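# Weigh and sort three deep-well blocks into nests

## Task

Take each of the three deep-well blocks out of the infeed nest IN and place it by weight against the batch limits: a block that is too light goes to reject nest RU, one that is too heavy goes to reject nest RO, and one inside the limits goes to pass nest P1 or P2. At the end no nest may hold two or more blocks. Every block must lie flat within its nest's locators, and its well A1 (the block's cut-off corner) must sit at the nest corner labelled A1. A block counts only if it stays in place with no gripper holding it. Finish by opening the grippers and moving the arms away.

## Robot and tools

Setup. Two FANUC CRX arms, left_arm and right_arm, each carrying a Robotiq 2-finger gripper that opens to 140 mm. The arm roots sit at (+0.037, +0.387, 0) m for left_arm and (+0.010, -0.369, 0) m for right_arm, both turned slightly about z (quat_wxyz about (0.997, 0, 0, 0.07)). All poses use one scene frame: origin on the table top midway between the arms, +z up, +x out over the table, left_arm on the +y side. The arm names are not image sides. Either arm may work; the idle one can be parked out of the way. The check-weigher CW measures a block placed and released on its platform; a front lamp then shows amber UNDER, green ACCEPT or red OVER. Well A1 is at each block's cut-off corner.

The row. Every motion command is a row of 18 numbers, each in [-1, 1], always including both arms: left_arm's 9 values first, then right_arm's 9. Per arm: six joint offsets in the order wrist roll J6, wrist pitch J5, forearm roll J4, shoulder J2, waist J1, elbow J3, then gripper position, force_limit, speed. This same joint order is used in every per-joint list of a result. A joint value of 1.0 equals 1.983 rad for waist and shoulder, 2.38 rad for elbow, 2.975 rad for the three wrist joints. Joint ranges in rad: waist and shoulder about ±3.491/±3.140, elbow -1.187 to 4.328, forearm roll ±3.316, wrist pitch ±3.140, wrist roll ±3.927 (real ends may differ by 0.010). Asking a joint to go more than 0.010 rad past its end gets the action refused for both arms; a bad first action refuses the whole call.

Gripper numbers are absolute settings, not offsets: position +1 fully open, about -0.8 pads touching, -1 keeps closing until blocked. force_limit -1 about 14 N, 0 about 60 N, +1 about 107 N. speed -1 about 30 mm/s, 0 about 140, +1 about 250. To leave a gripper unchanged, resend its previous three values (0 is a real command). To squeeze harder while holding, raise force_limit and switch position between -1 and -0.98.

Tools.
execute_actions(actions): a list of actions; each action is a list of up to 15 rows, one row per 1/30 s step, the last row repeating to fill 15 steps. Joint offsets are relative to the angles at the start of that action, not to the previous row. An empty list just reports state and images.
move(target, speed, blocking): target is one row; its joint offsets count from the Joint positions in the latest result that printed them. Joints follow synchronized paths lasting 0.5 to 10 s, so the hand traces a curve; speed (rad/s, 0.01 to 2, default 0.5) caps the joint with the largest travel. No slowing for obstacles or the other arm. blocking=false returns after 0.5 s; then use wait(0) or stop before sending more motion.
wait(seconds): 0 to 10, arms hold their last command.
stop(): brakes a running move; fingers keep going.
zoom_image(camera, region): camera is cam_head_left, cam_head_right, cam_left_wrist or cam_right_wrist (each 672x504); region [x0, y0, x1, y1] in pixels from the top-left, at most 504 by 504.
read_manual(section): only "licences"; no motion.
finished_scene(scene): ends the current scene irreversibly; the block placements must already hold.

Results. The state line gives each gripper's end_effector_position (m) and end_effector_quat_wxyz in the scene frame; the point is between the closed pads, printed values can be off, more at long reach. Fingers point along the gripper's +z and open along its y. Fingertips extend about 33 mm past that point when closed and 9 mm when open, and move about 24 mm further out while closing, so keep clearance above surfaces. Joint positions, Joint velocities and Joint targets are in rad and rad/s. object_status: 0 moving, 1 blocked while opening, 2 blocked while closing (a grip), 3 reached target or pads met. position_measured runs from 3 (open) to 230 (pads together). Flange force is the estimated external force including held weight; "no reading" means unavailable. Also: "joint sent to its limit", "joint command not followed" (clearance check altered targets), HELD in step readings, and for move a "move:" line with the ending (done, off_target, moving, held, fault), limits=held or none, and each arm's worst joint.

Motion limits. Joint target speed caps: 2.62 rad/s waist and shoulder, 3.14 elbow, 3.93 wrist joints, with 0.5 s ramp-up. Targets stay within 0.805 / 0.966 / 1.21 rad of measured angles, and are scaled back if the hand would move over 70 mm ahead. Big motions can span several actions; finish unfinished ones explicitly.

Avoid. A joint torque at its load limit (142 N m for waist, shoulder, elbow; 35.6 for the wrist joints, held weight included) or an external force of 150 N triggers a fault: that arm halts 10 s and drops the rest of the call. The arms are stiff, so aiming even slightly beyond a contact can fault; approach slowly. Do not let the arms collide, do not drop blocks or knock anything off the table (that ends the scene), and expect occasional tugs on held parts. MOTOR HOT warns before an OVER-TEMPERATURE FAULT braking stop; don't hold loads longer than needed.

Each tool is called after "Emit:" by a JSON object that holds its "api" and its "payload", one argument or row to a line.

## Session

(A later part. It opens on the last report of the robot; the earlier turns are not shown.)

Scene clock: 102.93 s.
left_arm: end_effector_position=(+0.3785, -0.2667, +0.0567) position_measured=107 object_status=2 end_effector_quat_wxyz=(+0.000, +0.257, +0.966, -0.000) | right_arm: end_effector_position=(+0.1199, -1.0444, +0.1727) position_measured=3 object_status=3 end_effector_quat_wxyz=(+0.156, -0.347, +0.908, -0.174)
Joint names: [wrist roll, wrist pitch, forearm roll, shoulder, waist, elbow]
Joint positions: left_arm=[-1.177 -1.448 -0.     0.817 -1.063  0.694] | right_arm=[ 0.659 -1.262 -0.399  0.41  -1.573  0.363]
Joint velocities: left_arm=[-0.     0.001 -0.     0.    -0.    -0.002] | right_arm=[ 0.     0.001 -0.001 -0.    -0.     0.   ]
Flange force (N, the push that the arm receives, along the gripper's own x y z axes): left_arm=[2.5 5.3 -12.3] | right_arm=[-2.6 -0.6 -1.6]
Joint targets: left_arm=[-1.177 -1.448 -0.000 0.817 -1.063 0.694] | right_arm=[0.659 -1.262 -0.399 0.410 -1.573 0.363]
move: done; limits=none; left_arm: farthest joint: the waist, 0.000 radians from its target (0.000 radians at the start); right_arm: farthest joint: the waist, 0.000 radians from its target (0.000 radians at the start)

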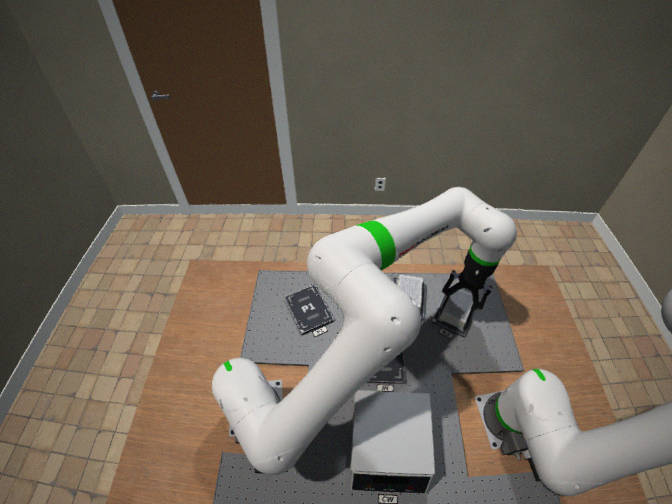

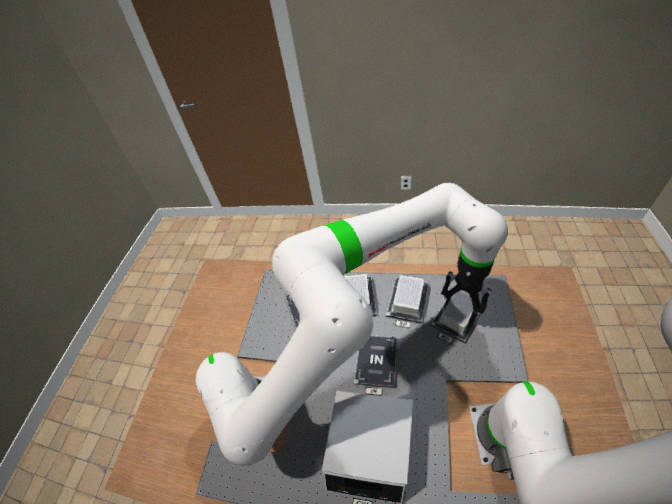

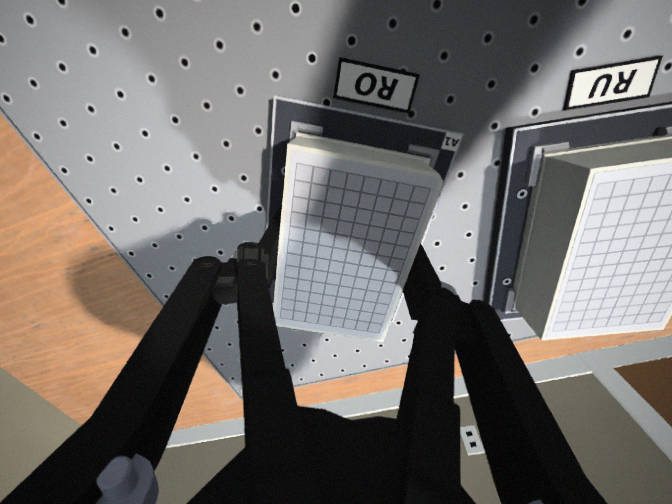

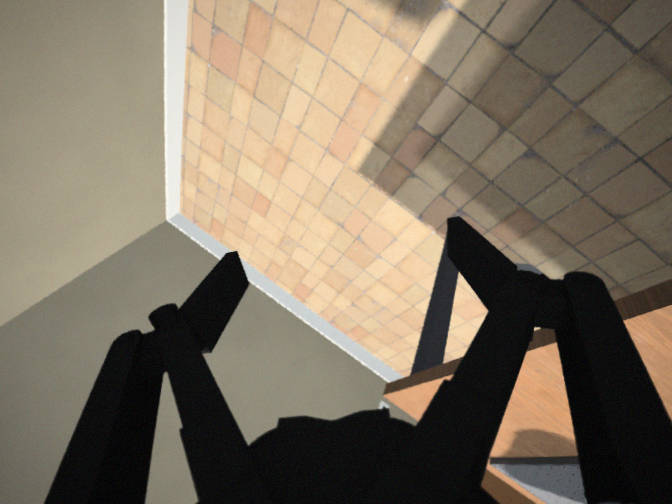

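Emit:
{"api": "move", "payload": {
  "target": [0,0,0,0,0,0,0.6,0,0,0,0,0,0,0,0,1,0,0]
}}

Emit:
{"api": "move", "payload": {
  "target": [0,-0.07,0,0,0,0.0875,0.6,0,0,0,0,0,0,0,0,1,0,0],
  "speed": 0.2
}}

Emit:
{"api": "move", "payload": {
  "target": [0.85,0,0,0,0,0,0.6,0,0,0,0,0,0,0,0,1,0,0],
  "speed": 1.5
}}

Emit:
{"api": "zoom_image", "payload": {
  "camera": "cam_left_wrist",
  "region": [220,60,500,320]
}}

Scene clock: 103.93 s.
left_arm: end_effector_position=(+0.3785, -0.2668, +0.0566) position_measured=53 object_status=3 end_effector_quat_wxyz=(+0.000, +0.257, +0.966, -0.000) | right_arm: end_effector_position=(+0.1199, -1.0444, +0.1727) position_measured=3 object_status=3 end_effector_quat_wxyz=(+0.156, -0.347, +0.908, -0.174)
Joint names: [wrist roll, wrist pitch, forearm roll, shoulder, waist, elbow]
Joint positions: left_arm=[-1.177 -1.448 -0.     0.817 -1.063  0.694] | right_arm=[ 0.659 -1.262 -0.399  0.41  -1.573  0.363]
Joint velocities: left_arm=[-0.    -0.001 -0.    -0.002  0.     0.   ] | right_arm=[-0.    -0.     0.    -0.     0.     0.001]
Flange force (N, the push that the arm receives, along the gripper's own x y z axes): left_arm=[4.4 1.5 -3.2] | right_arm=[-1.9 1.0 -1.8]
Joint targets: left_arm=[-1.177 -1.448 -0.000 0.817 -1.063 0.694] | right_arm=[0.659 -1.262 -0.399 0.410 -1.573 0.363]
move: done; limits=none; left_arm: farthest joint: the waist, 0.000 radians from its target (0.000 radians at the start); right_arm: farthest joint: the waist, 0.000 radians from its target (0.000 radians at the start)

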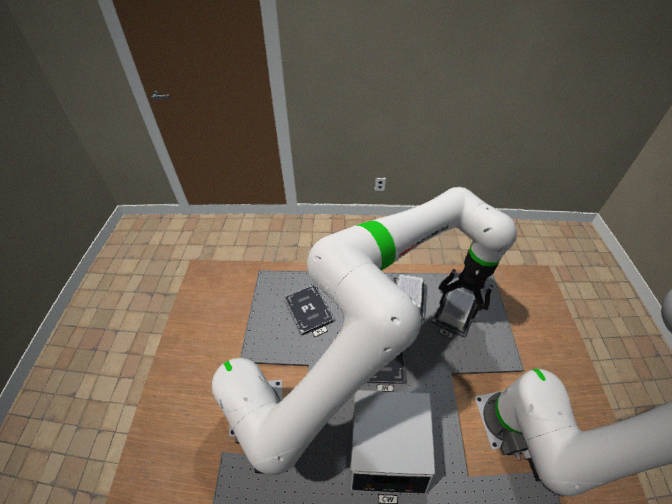

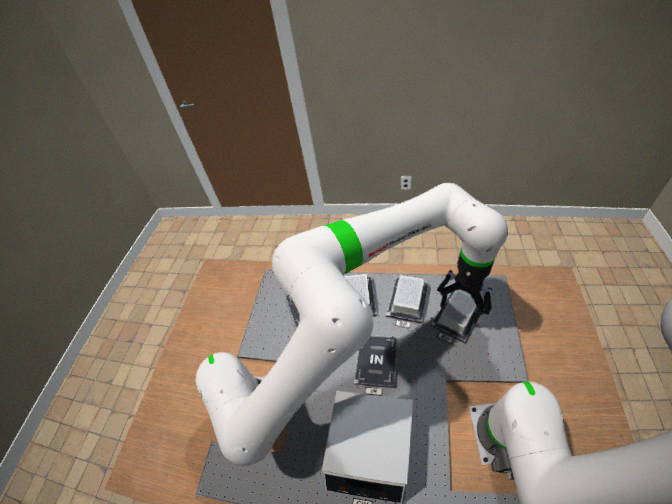

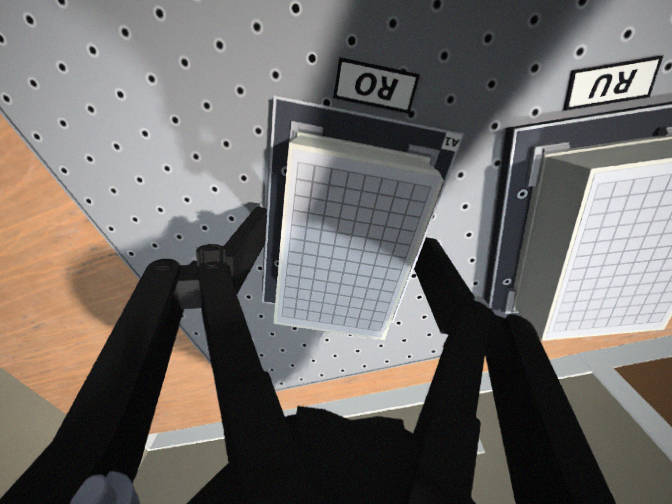

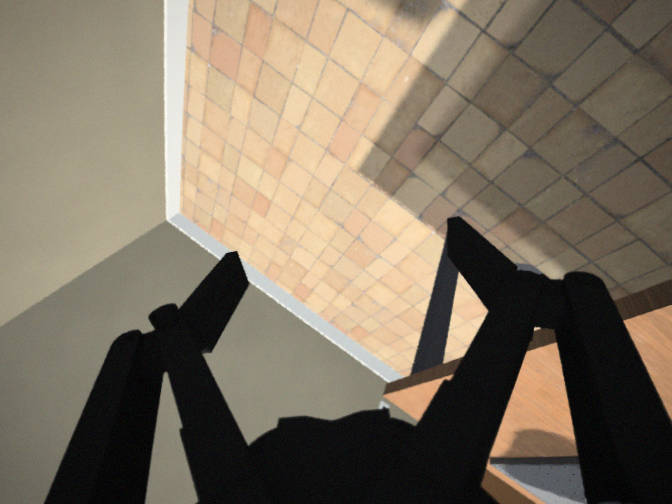

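Scene clock: 105.43 s.
left_arm: end_effector_position=(+0.3795, -0.2681, +0.1460) position_measured=53 object_status=3 end_effector_quat_wxyz=(+0.000, +0.257, +0.966, -0.000) | right_arm: end_effector_position=(+0.1199, -1.0444, +0.1727) position_measured=3 object_status=3 end_effector_quat_wxyz=(+0.156, -0.347, +0.908, -0.174)
Joint names: [wrist roll, wrist pitch, forearm roll, shoulder, waist, elbow]
Joint positions: left_arm=[-1.177 -1.656 -0.     0.817 -1.063  0.902] | right_arm=[ 0.659 -1.262 -0.399  0.41  -1.573  0.363]
Joint velocities: left_arm=[ 0.    -0.003 -0.    -0.001  0.     0.002] | right_arm=[-0.     0.    -0.    -0.001 -0.     0.001]
Flange force (N, the push that the arm receives, along the gripper's own x y z axes): left_arm=no reading | right_arm=[-3.5 2.2 -2.8]
Joint targets: left_arm=[-1.177 -1.656 -0.000 0.817 -1.063 0.902] | right_arm=[0.659 -1.262 -0.399 0.410 -1.573 0.363]
move: done; limits=none; left_arm: farthest joint: the waist, 0.000 radians from its target (0.000 radians at the start); right_arm: farthest joint: the waist, 0.000 radians from its target (0.000 radians at the start)

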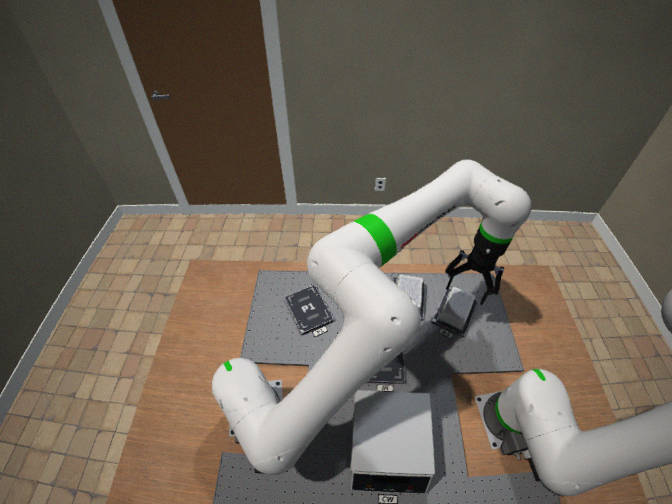

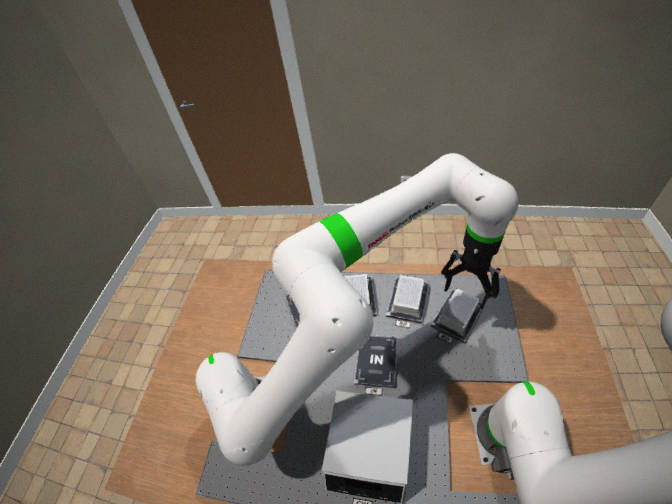

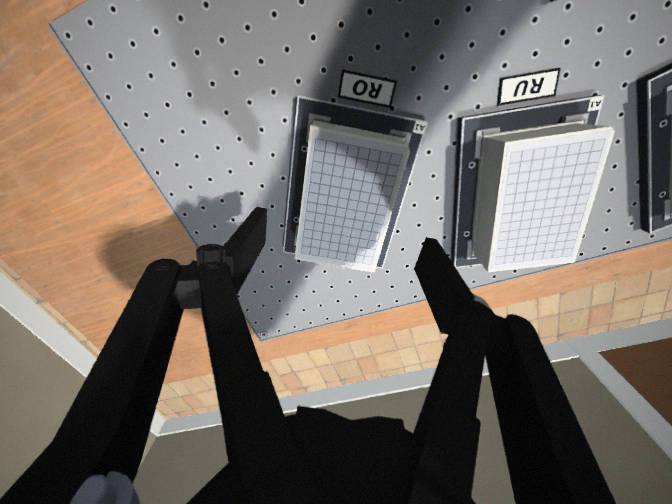

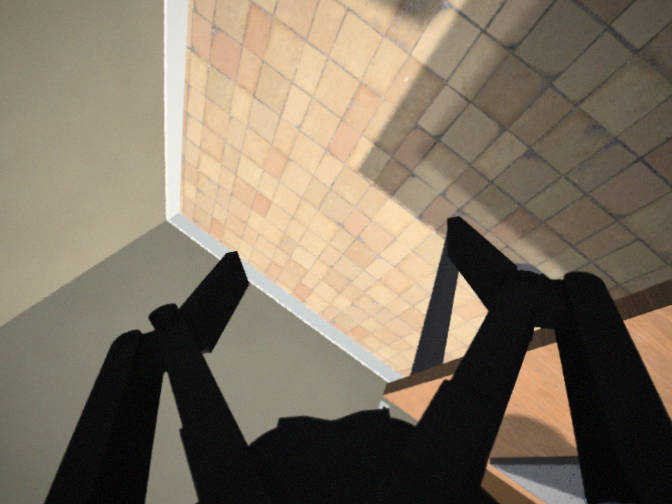

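Scene clock: 107.90 s.
left_arm: end_effector_position=(+0.3795, -0.2681, +0.1460) position_measured=53 object_status=3 end_effector_quat_wxyz=(-0.000, +0.844, -0.536, +0.000) | right_arm: end_effector_position=(+0.1199, -1.0444, +0.1727) position_measured=3 object_status=3 end_effector_quat_wxyz=(+0.156, -0.347, +0.908, -0.174)
Joint names: [wrist roll, wrist pitch, forearm roll, shoulder, waist, elbow]
Joint positions: left_arm=[ 1.351 -1.656 -0.     0.817 -1.063  0.902] | right_arm=[ 0.659 -1.262 -0.399  0.41  -1.573  0.363]
Joint velocities: left_arm=[ 0.002  0.    -0.     0.    -0.    -0.   ] | right_arm=[ 0.    -0.001 -0.001  0.     0.    -0.002]
Flange force (N, the push that the arm receives, along the gripper's own x y z axes): left_arm=no reading | right_arm=[-1.1 -2.3 -2.5]
Joint targets: left_arm=[1.352 -1.656 -0.000 0.817 -1.063 0.902] | right_arm=[0.659 -1.262 -0.399 0.410 -1.573 0.363]
move: done; limits=none; left_arm: farthest joint: the waist, 0.000 radians from its target (0.000 radians at the start); right_arm: farthest joint: the waist, 0.000 radians from its target (0.000 radians at the start)

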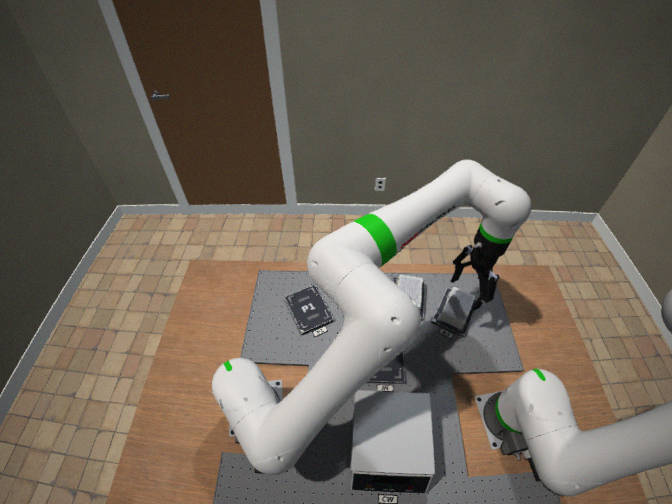

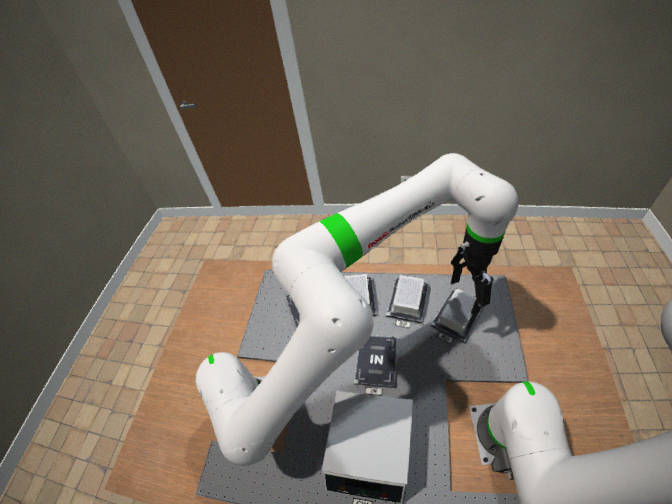

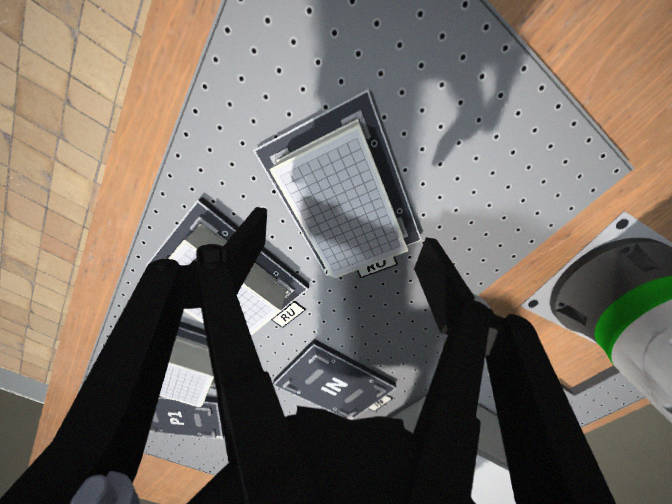

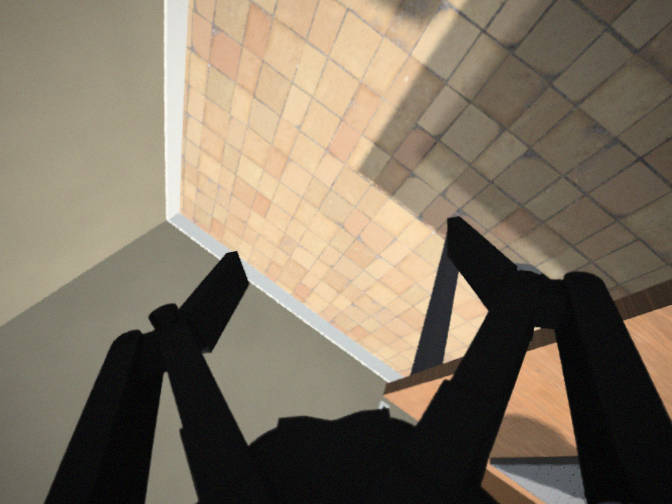

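Region (220, 60, 500, 320) of cam_left_wrist's 672x504 image, scaled by 1.800, with more detail than that image has; it fills the top 468 rows of this view, and the rest is white.

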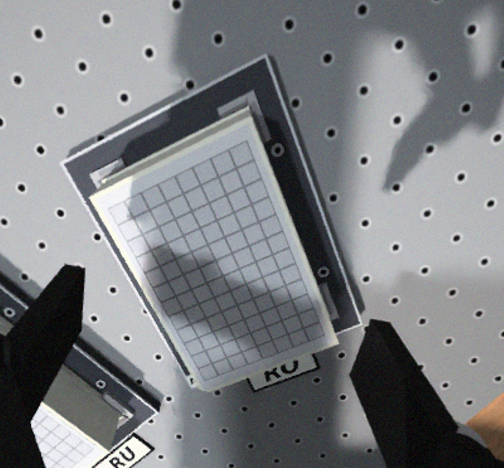

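Emit:
{"api": "move", "payload": {
  "target": [0.211,0,0,0,0.0007,0,0.6,0,0,0,0,0,0,0,0,1,0,0],
  "speed": 1
}}

Emit:
{"api": "move", "payload": {
  "target": [0,0.068,0,0,0,-0.085,0.6,0,0,0,0,0,0,0,0,1,0,0],
  "speed": 0.2
}}

Emit:
{"api": "zoom_image", "payload": {
  "camera": "cam_left_wrist",
  "region": [240,70,500,220]
}}

Emit:
{"api": "move", "payload": {
  "target": [0,0,0,0,0,0,-1,-0.8,-0.6,0,0,0,0,0,0,1,0,0]
}}

Emit:
{"api": "move", "payload": {
  "target": [0,0,0,0,0,0,0.6,0,0,0,0,0,0,0,0,1,0,0]
}}

Emit:
{"api": "zoom_image", "payload": {
  "camera": "cam_left_wrist",
  "region": [240,70,500,220]
}}

Scene clock: 109.47 s.
left_arm: end_effector_position=(+0.3804, -0.2676, +0.1460) position_measured=53 object_status=3 end_effector_quat_wxyz=(+0.000, +0.968, -0.249, +0.000) | right_arm: end_effector_position=(+0.1199, -1.0444, +0.1727) position_measured=3 object_status=3 end_effector_quat_wxyz=(+0.156, -0.347, +0.908, -0.174)
Joint names: [wrist roll, wrist pitch, forearm roll, shoulder, waist, elbow]
Joint positions: left_arm=[ 1.979 -1.656 -0.     0.817 -1.062  0.902] | right_arm=[ 0.659 -1.262 -0.399  0.41  -1.573  0.363]
Joint velocities: left_arm=[ 0.002 -0.     0.     0.002 -0.     0.   ] | right_arm=[-0. -0. -0. -0.  0. -0.]
Flange force (N, the push that the arm receives, along the gripper's own x y z axes): left_arm=no reading | right_arm=[-1.3 0.8 -3.5]
Joint targets: left_arm=[1.979 -1.656 -0.000 0.817 -1.062 0.902] | right_arm=[0.659 -1.262 -0.399 0.410 -1.573 0.363]
move: done; limits=none; left_arm: farthest joint: the waist, 0.000 radians from its target (0.002 radians at the start); right_arm: farthest joint: the waist, 0.000 radians from its target (0.000 radians at the start)

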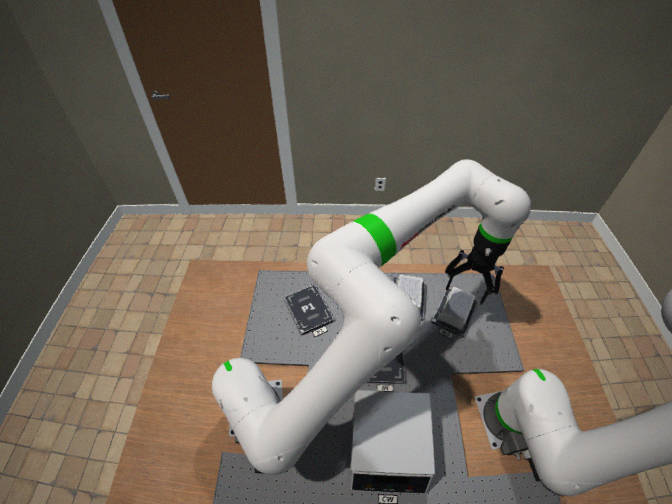

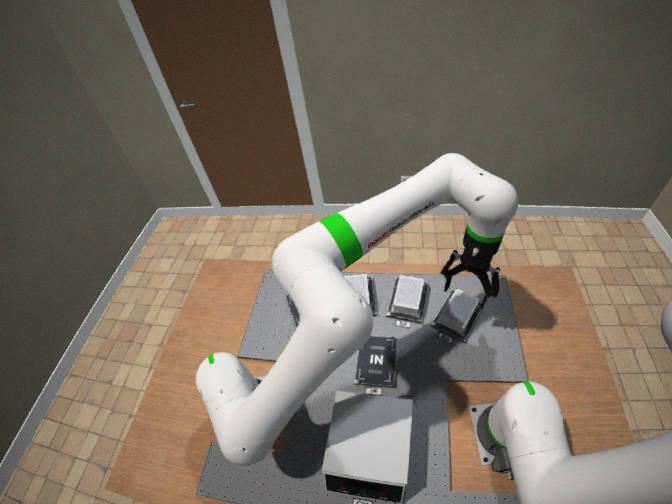

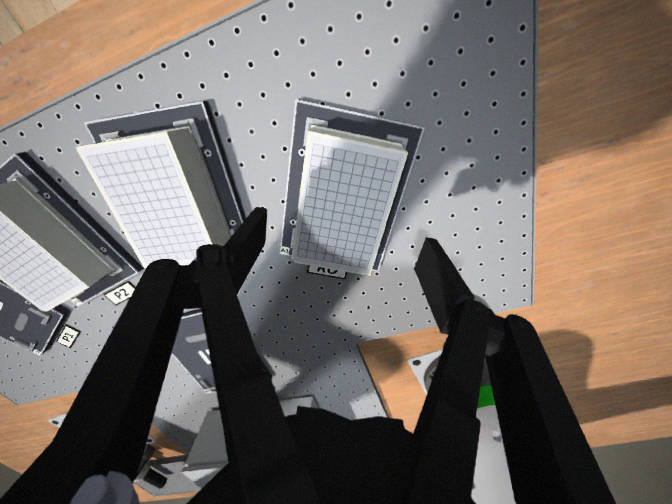

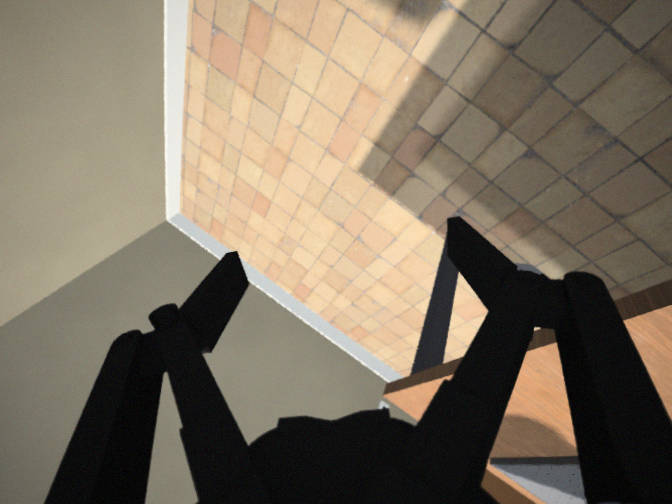

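Scene clock: 110.93 s.
left_arm: end_effector_position=(+0.3796, -0.2665, +0.0592) position_measured=53 object_status=3 end_effector_quat_wxyz=(+0.000, +0.968, -0.249, +0.000) | right_arm: end_effector_position=(+0.1199, -1.0444, +0.1727) position_measured=3 object_status=3 end_effector_quat_wxyz=(+0.156, -0.347, +0.908, -0.174)
Joint names: [wrist roll, wrist pitch, forearm roll, shoulder, waist, elbow]
Joint positions: left_arm=[ 1.979 -1.454 -0.     0.817 -1.062  0.7  ] | right_arm=[ 0.659 -1.262 -0.399  0.41  -1.573  0.363]
Joint velocities: left_arm=[ 0.     0.002  0.     0.    -0.    -0.002] | right_arm=[ 0.     0.001 -0.     0.     0.    -0.   ]
Flange force (N, the push that the arm receives, along the gripper's own x y z axes): left_arm=[-4.4 -1.9 -2.2] | right_arm=[-1.1 0.2 -3.1]
Joint targets: left_arm=[1.979 -1.453 -0.000 0.817 -1.062 0.700] | right_arm=[0.659 -1.262 -0.399 0.410 -1.573 0.363]
move: done; limits=none; left_arm: farthest joint: the waist, 0.000 radians from its target (0.000 radians at the start); right_arm: farthest joint: the waist, 0.000 radians from its target (0.000 radians at the start)

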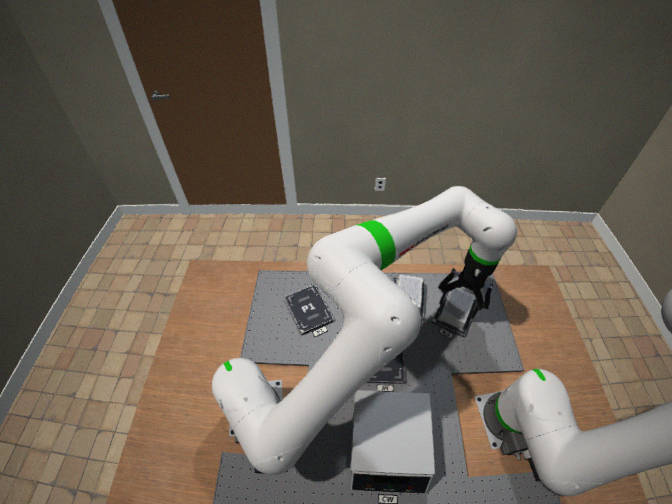

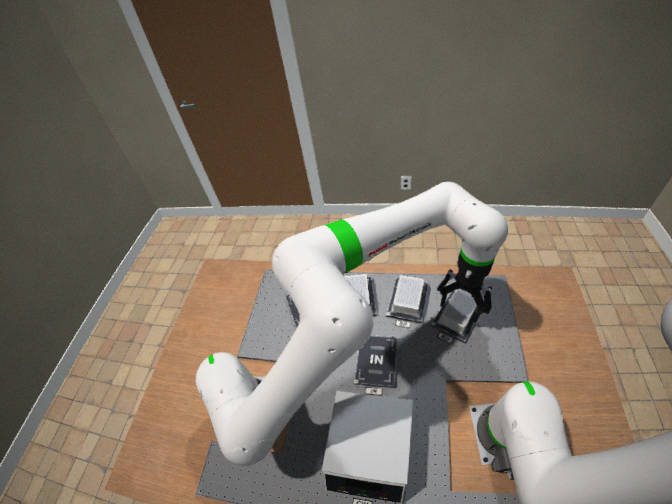

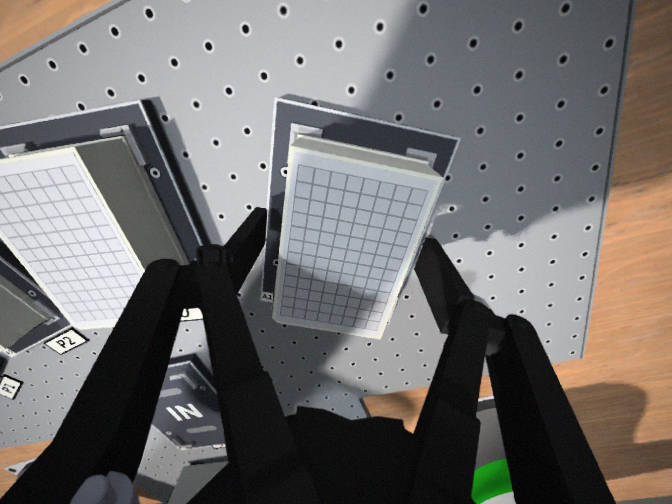

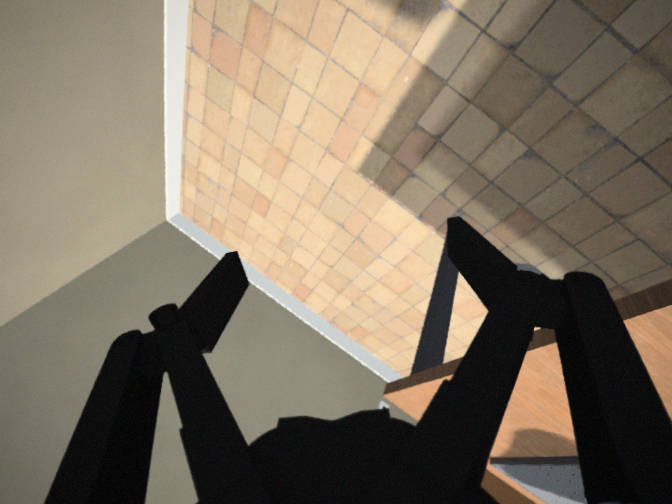

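Region (240, 70, 500, 220) of cam_left_wrist's 672x504 image, scaled by 1.938, with more detail than that image has; it fills the top 291 rows of this view, and the rest is white.

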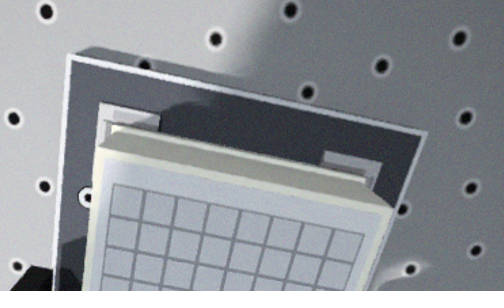

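Scene clock: 111.60 s.
left_arm: end_effector_position=(+0.3796, -0.2665, +0.0592) position_measured=104 object_status=2 end_effector_quat_wxyz=(+0.000, +0.968, -0.249, +0.000) | right_arm: end_effector_position=(+0.1199, -1.0444, +0.1727) position_measured=3 object_status=3 end_effector_quat_wxyz=(+0.156, -0.347, +0.908, -0.174)
Joint names: [wrist roll, wrist pitch, forearm roll, shoulder, waist, elbow]
Joint positions: left_arm=[ 1.979 -1.454 -0.     0.817 -1.062  0.7  ] | right_arm=[ 0.659 -1.262 -0.399  0.41  -1.573  0.363]
Joint velocities: left_arm=[ 0.    -0.001 -0.001  0.001  0.    -0.   ] | right_arm=[ 0.    -0.    -0.    -0.001  0.    -0.   ]
Flange force (N, the push that the arm receives, along the gripper's own x y z axes): left_arm=[-3.6 -4.2 -9.5] | right_arm=[0.6 -1.8 -3.0]
Joint targets: left_arm=[1.979 -1.454 -0.000 0.817 -1.062 0.700] | right_arm=[0.659 -1.262 -0.399 0.410 -1.573 0.363]
move: done; limits=none; left_arm: farthest joint: the waist, 0.000 radians from its target (0.000 radians at the start); right_arm: farthest joint: the waist, 0.000 radians from its target (0.000 radians at the start)

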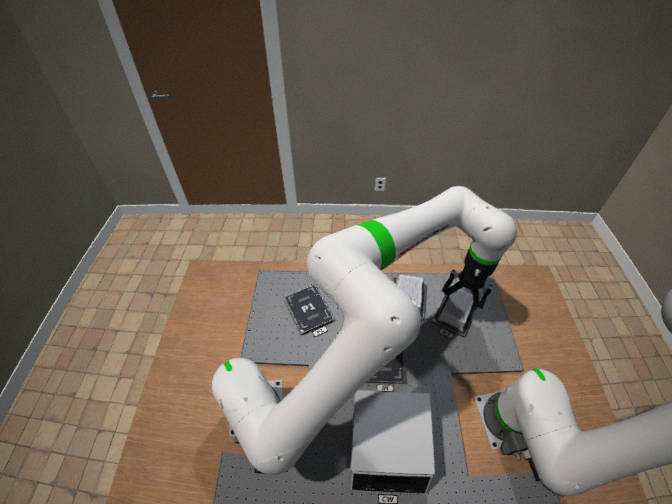

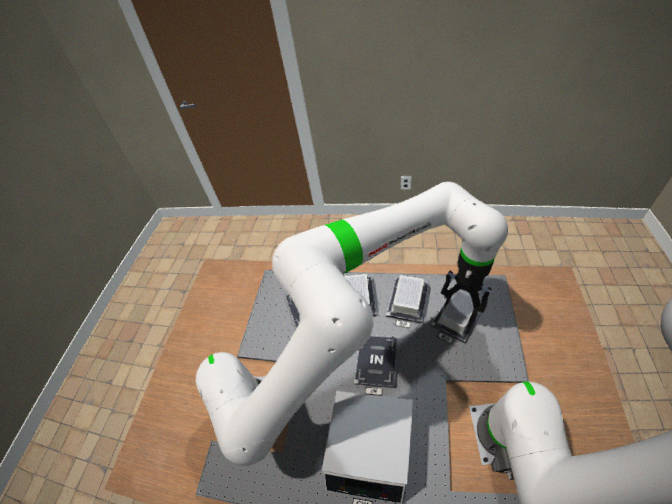

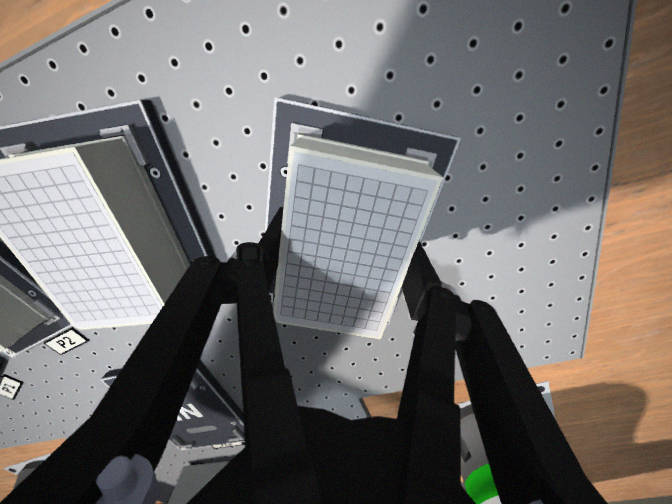

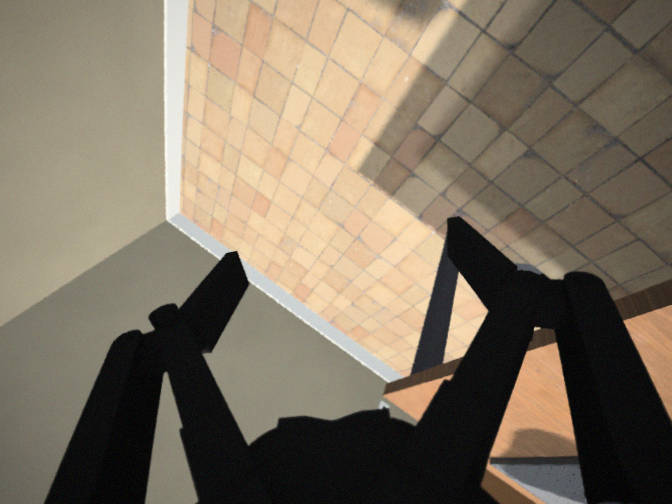

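Scene clock: 112.10 s.
left_arm: end_effector_position=(+0.3796, -0.2665, +0.0592) position_measured=53 object_status=3 end_effector_quat_wxyz=(+0.000, +0.968, -0.249, +0.000) | right_arm: end_effector_position=(+0.1199, -1.0444, +0.1727) position_measured=3 object_status=3 end_effector_quat_wxyz=(+0.156, -0.347, +0.908, -0.174)
Joint names: [wrist roll, wrist pitch, forearm roll, shoulder, waist, elbow]
Joint positions: left_arm=[ 1.979 -1.454 -0.     0.817 -1.062  0.7  ] | right_arm=[ 0.659 -1.262 -0.399  0.41  -1.573  0.363]
Joint velocities: left_arm=[-0.    -0.001 -0.002  0.     0.    -0.   ] | right_arm=[ 0.    -0.     0.001 -0.001  0.     0.   ]
Flange force (N, the push that the arm receives, along the gripper's own x y z axes): left_arm=[-3.4 -1.8 -4.0] | right_arm=[0.0 -1.8 -2.8]
Joint targets: left_arm=[1.979 -1.454 -0.000 0.817 -1.062 0.700] | right_arm=[0.659 -1.262 -0.399 0.410 -1.573 0.363]
move: done; limits=none; left_arm: farthest joint: the waist, 0.000 radians from its target (0.000 radians at the start); right_arm: farthest joint: the waist, 0.000 radians from its target (0.000 radians at the start)

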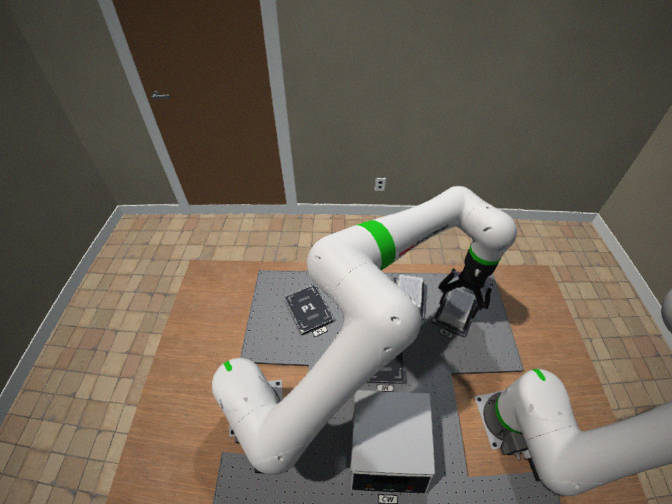

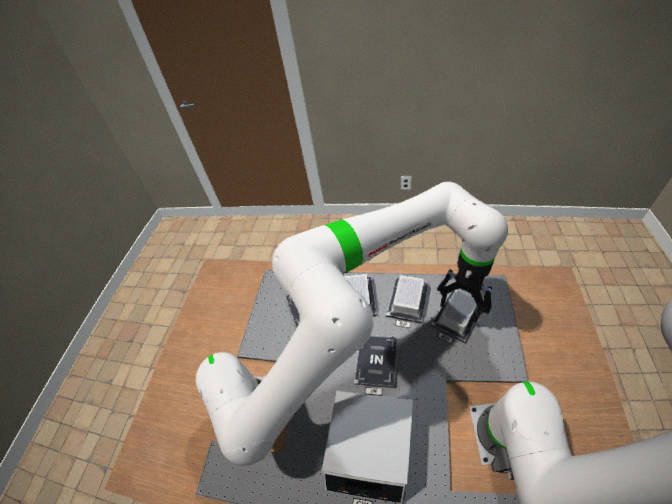

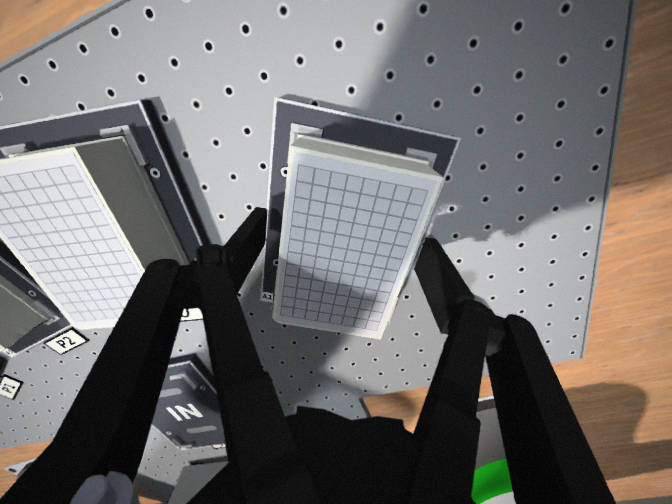

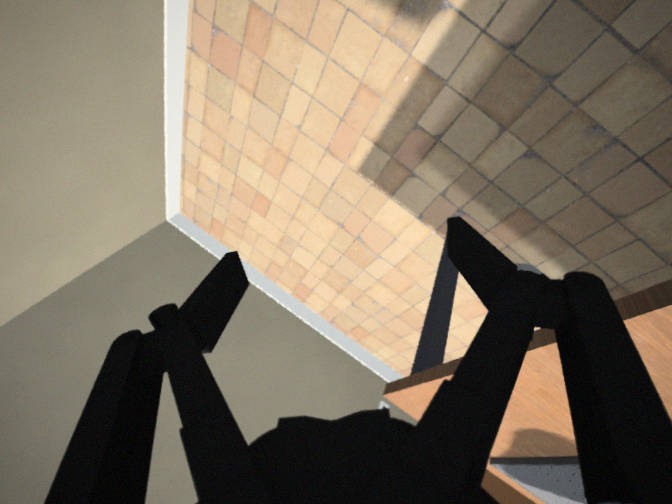

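Region (240, 70, 500, 220) of cam_left_wrist's 672x504 image, scaled by 1.938, with more detail than that image has; it fills the top 291 rows of this view, and the rest is white.

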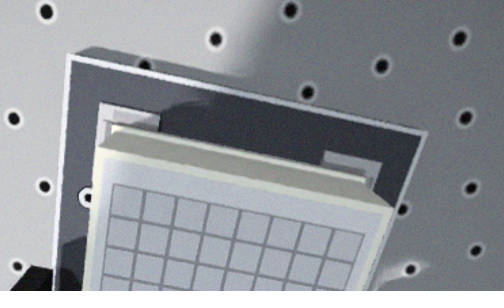

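Seated.

Emit:
{"api": "move", "payload": {
  "target": [0,-0.12,0,0,0,0.15,0.6,0,0,0,0,0,0,0,0,1,0,0],
  "speed": 0.3
}}

Emit:
{"api": "finished_scene", "payload": {
  "scene": 2
}}

Scene clock: 114.00 s.
left_arm: end_effector_position=(+0.3738, -0.2591, +0.2115) position_measured=53 object_status=3 end_effector_quat_wxyz=(+0.000, +0.969, -0.249, +0.000) | right_arm: end_effector_position=(+0.1199, -1.0444, +0.1727) position_measured=3 object_status=3 end_effector_quat_wxyz=(+0.156, -0.347, +0.908, -0.174)
Joint names: [wrist roll, wrist pitch, forearm roll, shoulder, waist, elbow]
Joint positions: left_arm=[ 1.979 -1.81  -0.     0.817 -1.062  1.057] | right_arm=[ 0.659 -1.262 -0.399  0.41  -1.573  0.363]
Joint velocities: left_arm=[-0.    -0.001  0.001  0.001 -0.     0.002] | right_arm=[ 0.    -0.    -0.    -0.001  0.     0.   ]
Flange force (N, the push that the arm receives, along the gripper's own x y z axes): left_arm=no reading | right_arm=[-2.9 3.0 -3.9]
Joint targets: left_arm=[1.979 -1.811 -0.000 0.817 -1.062 1.057] | right_arm=[0.659 -1.262 -0.399 0.410 -1.573 0.363]
move: done; limits=none; left_arm: farthest joint: the wrist pitch, 0.001 radians from its target (0.357 radians at the start); right_arm: farthest joint: the waist, 0.000 radians from its target (0.000 radians at the start)

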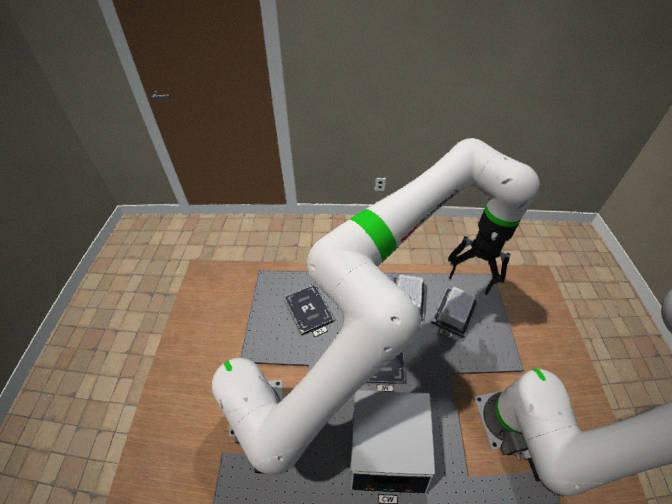

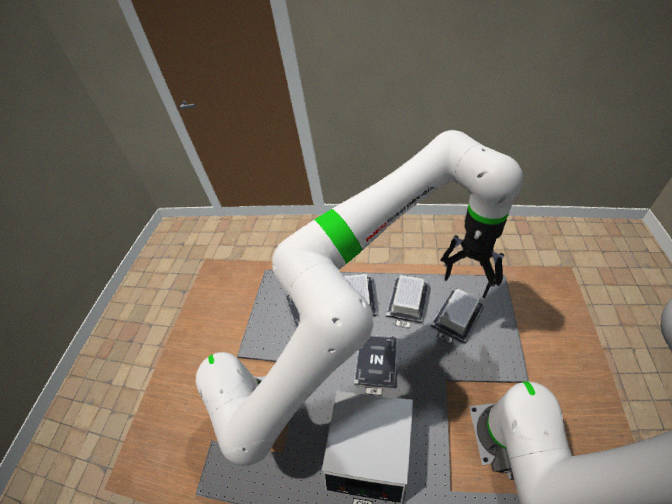

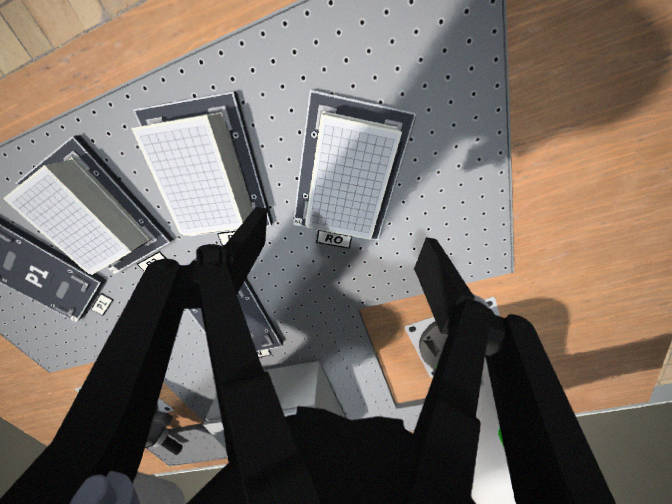

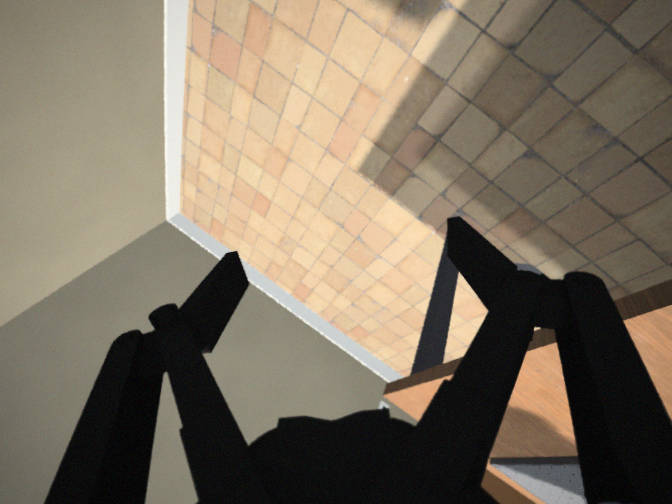

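The scene is finished: the task was done.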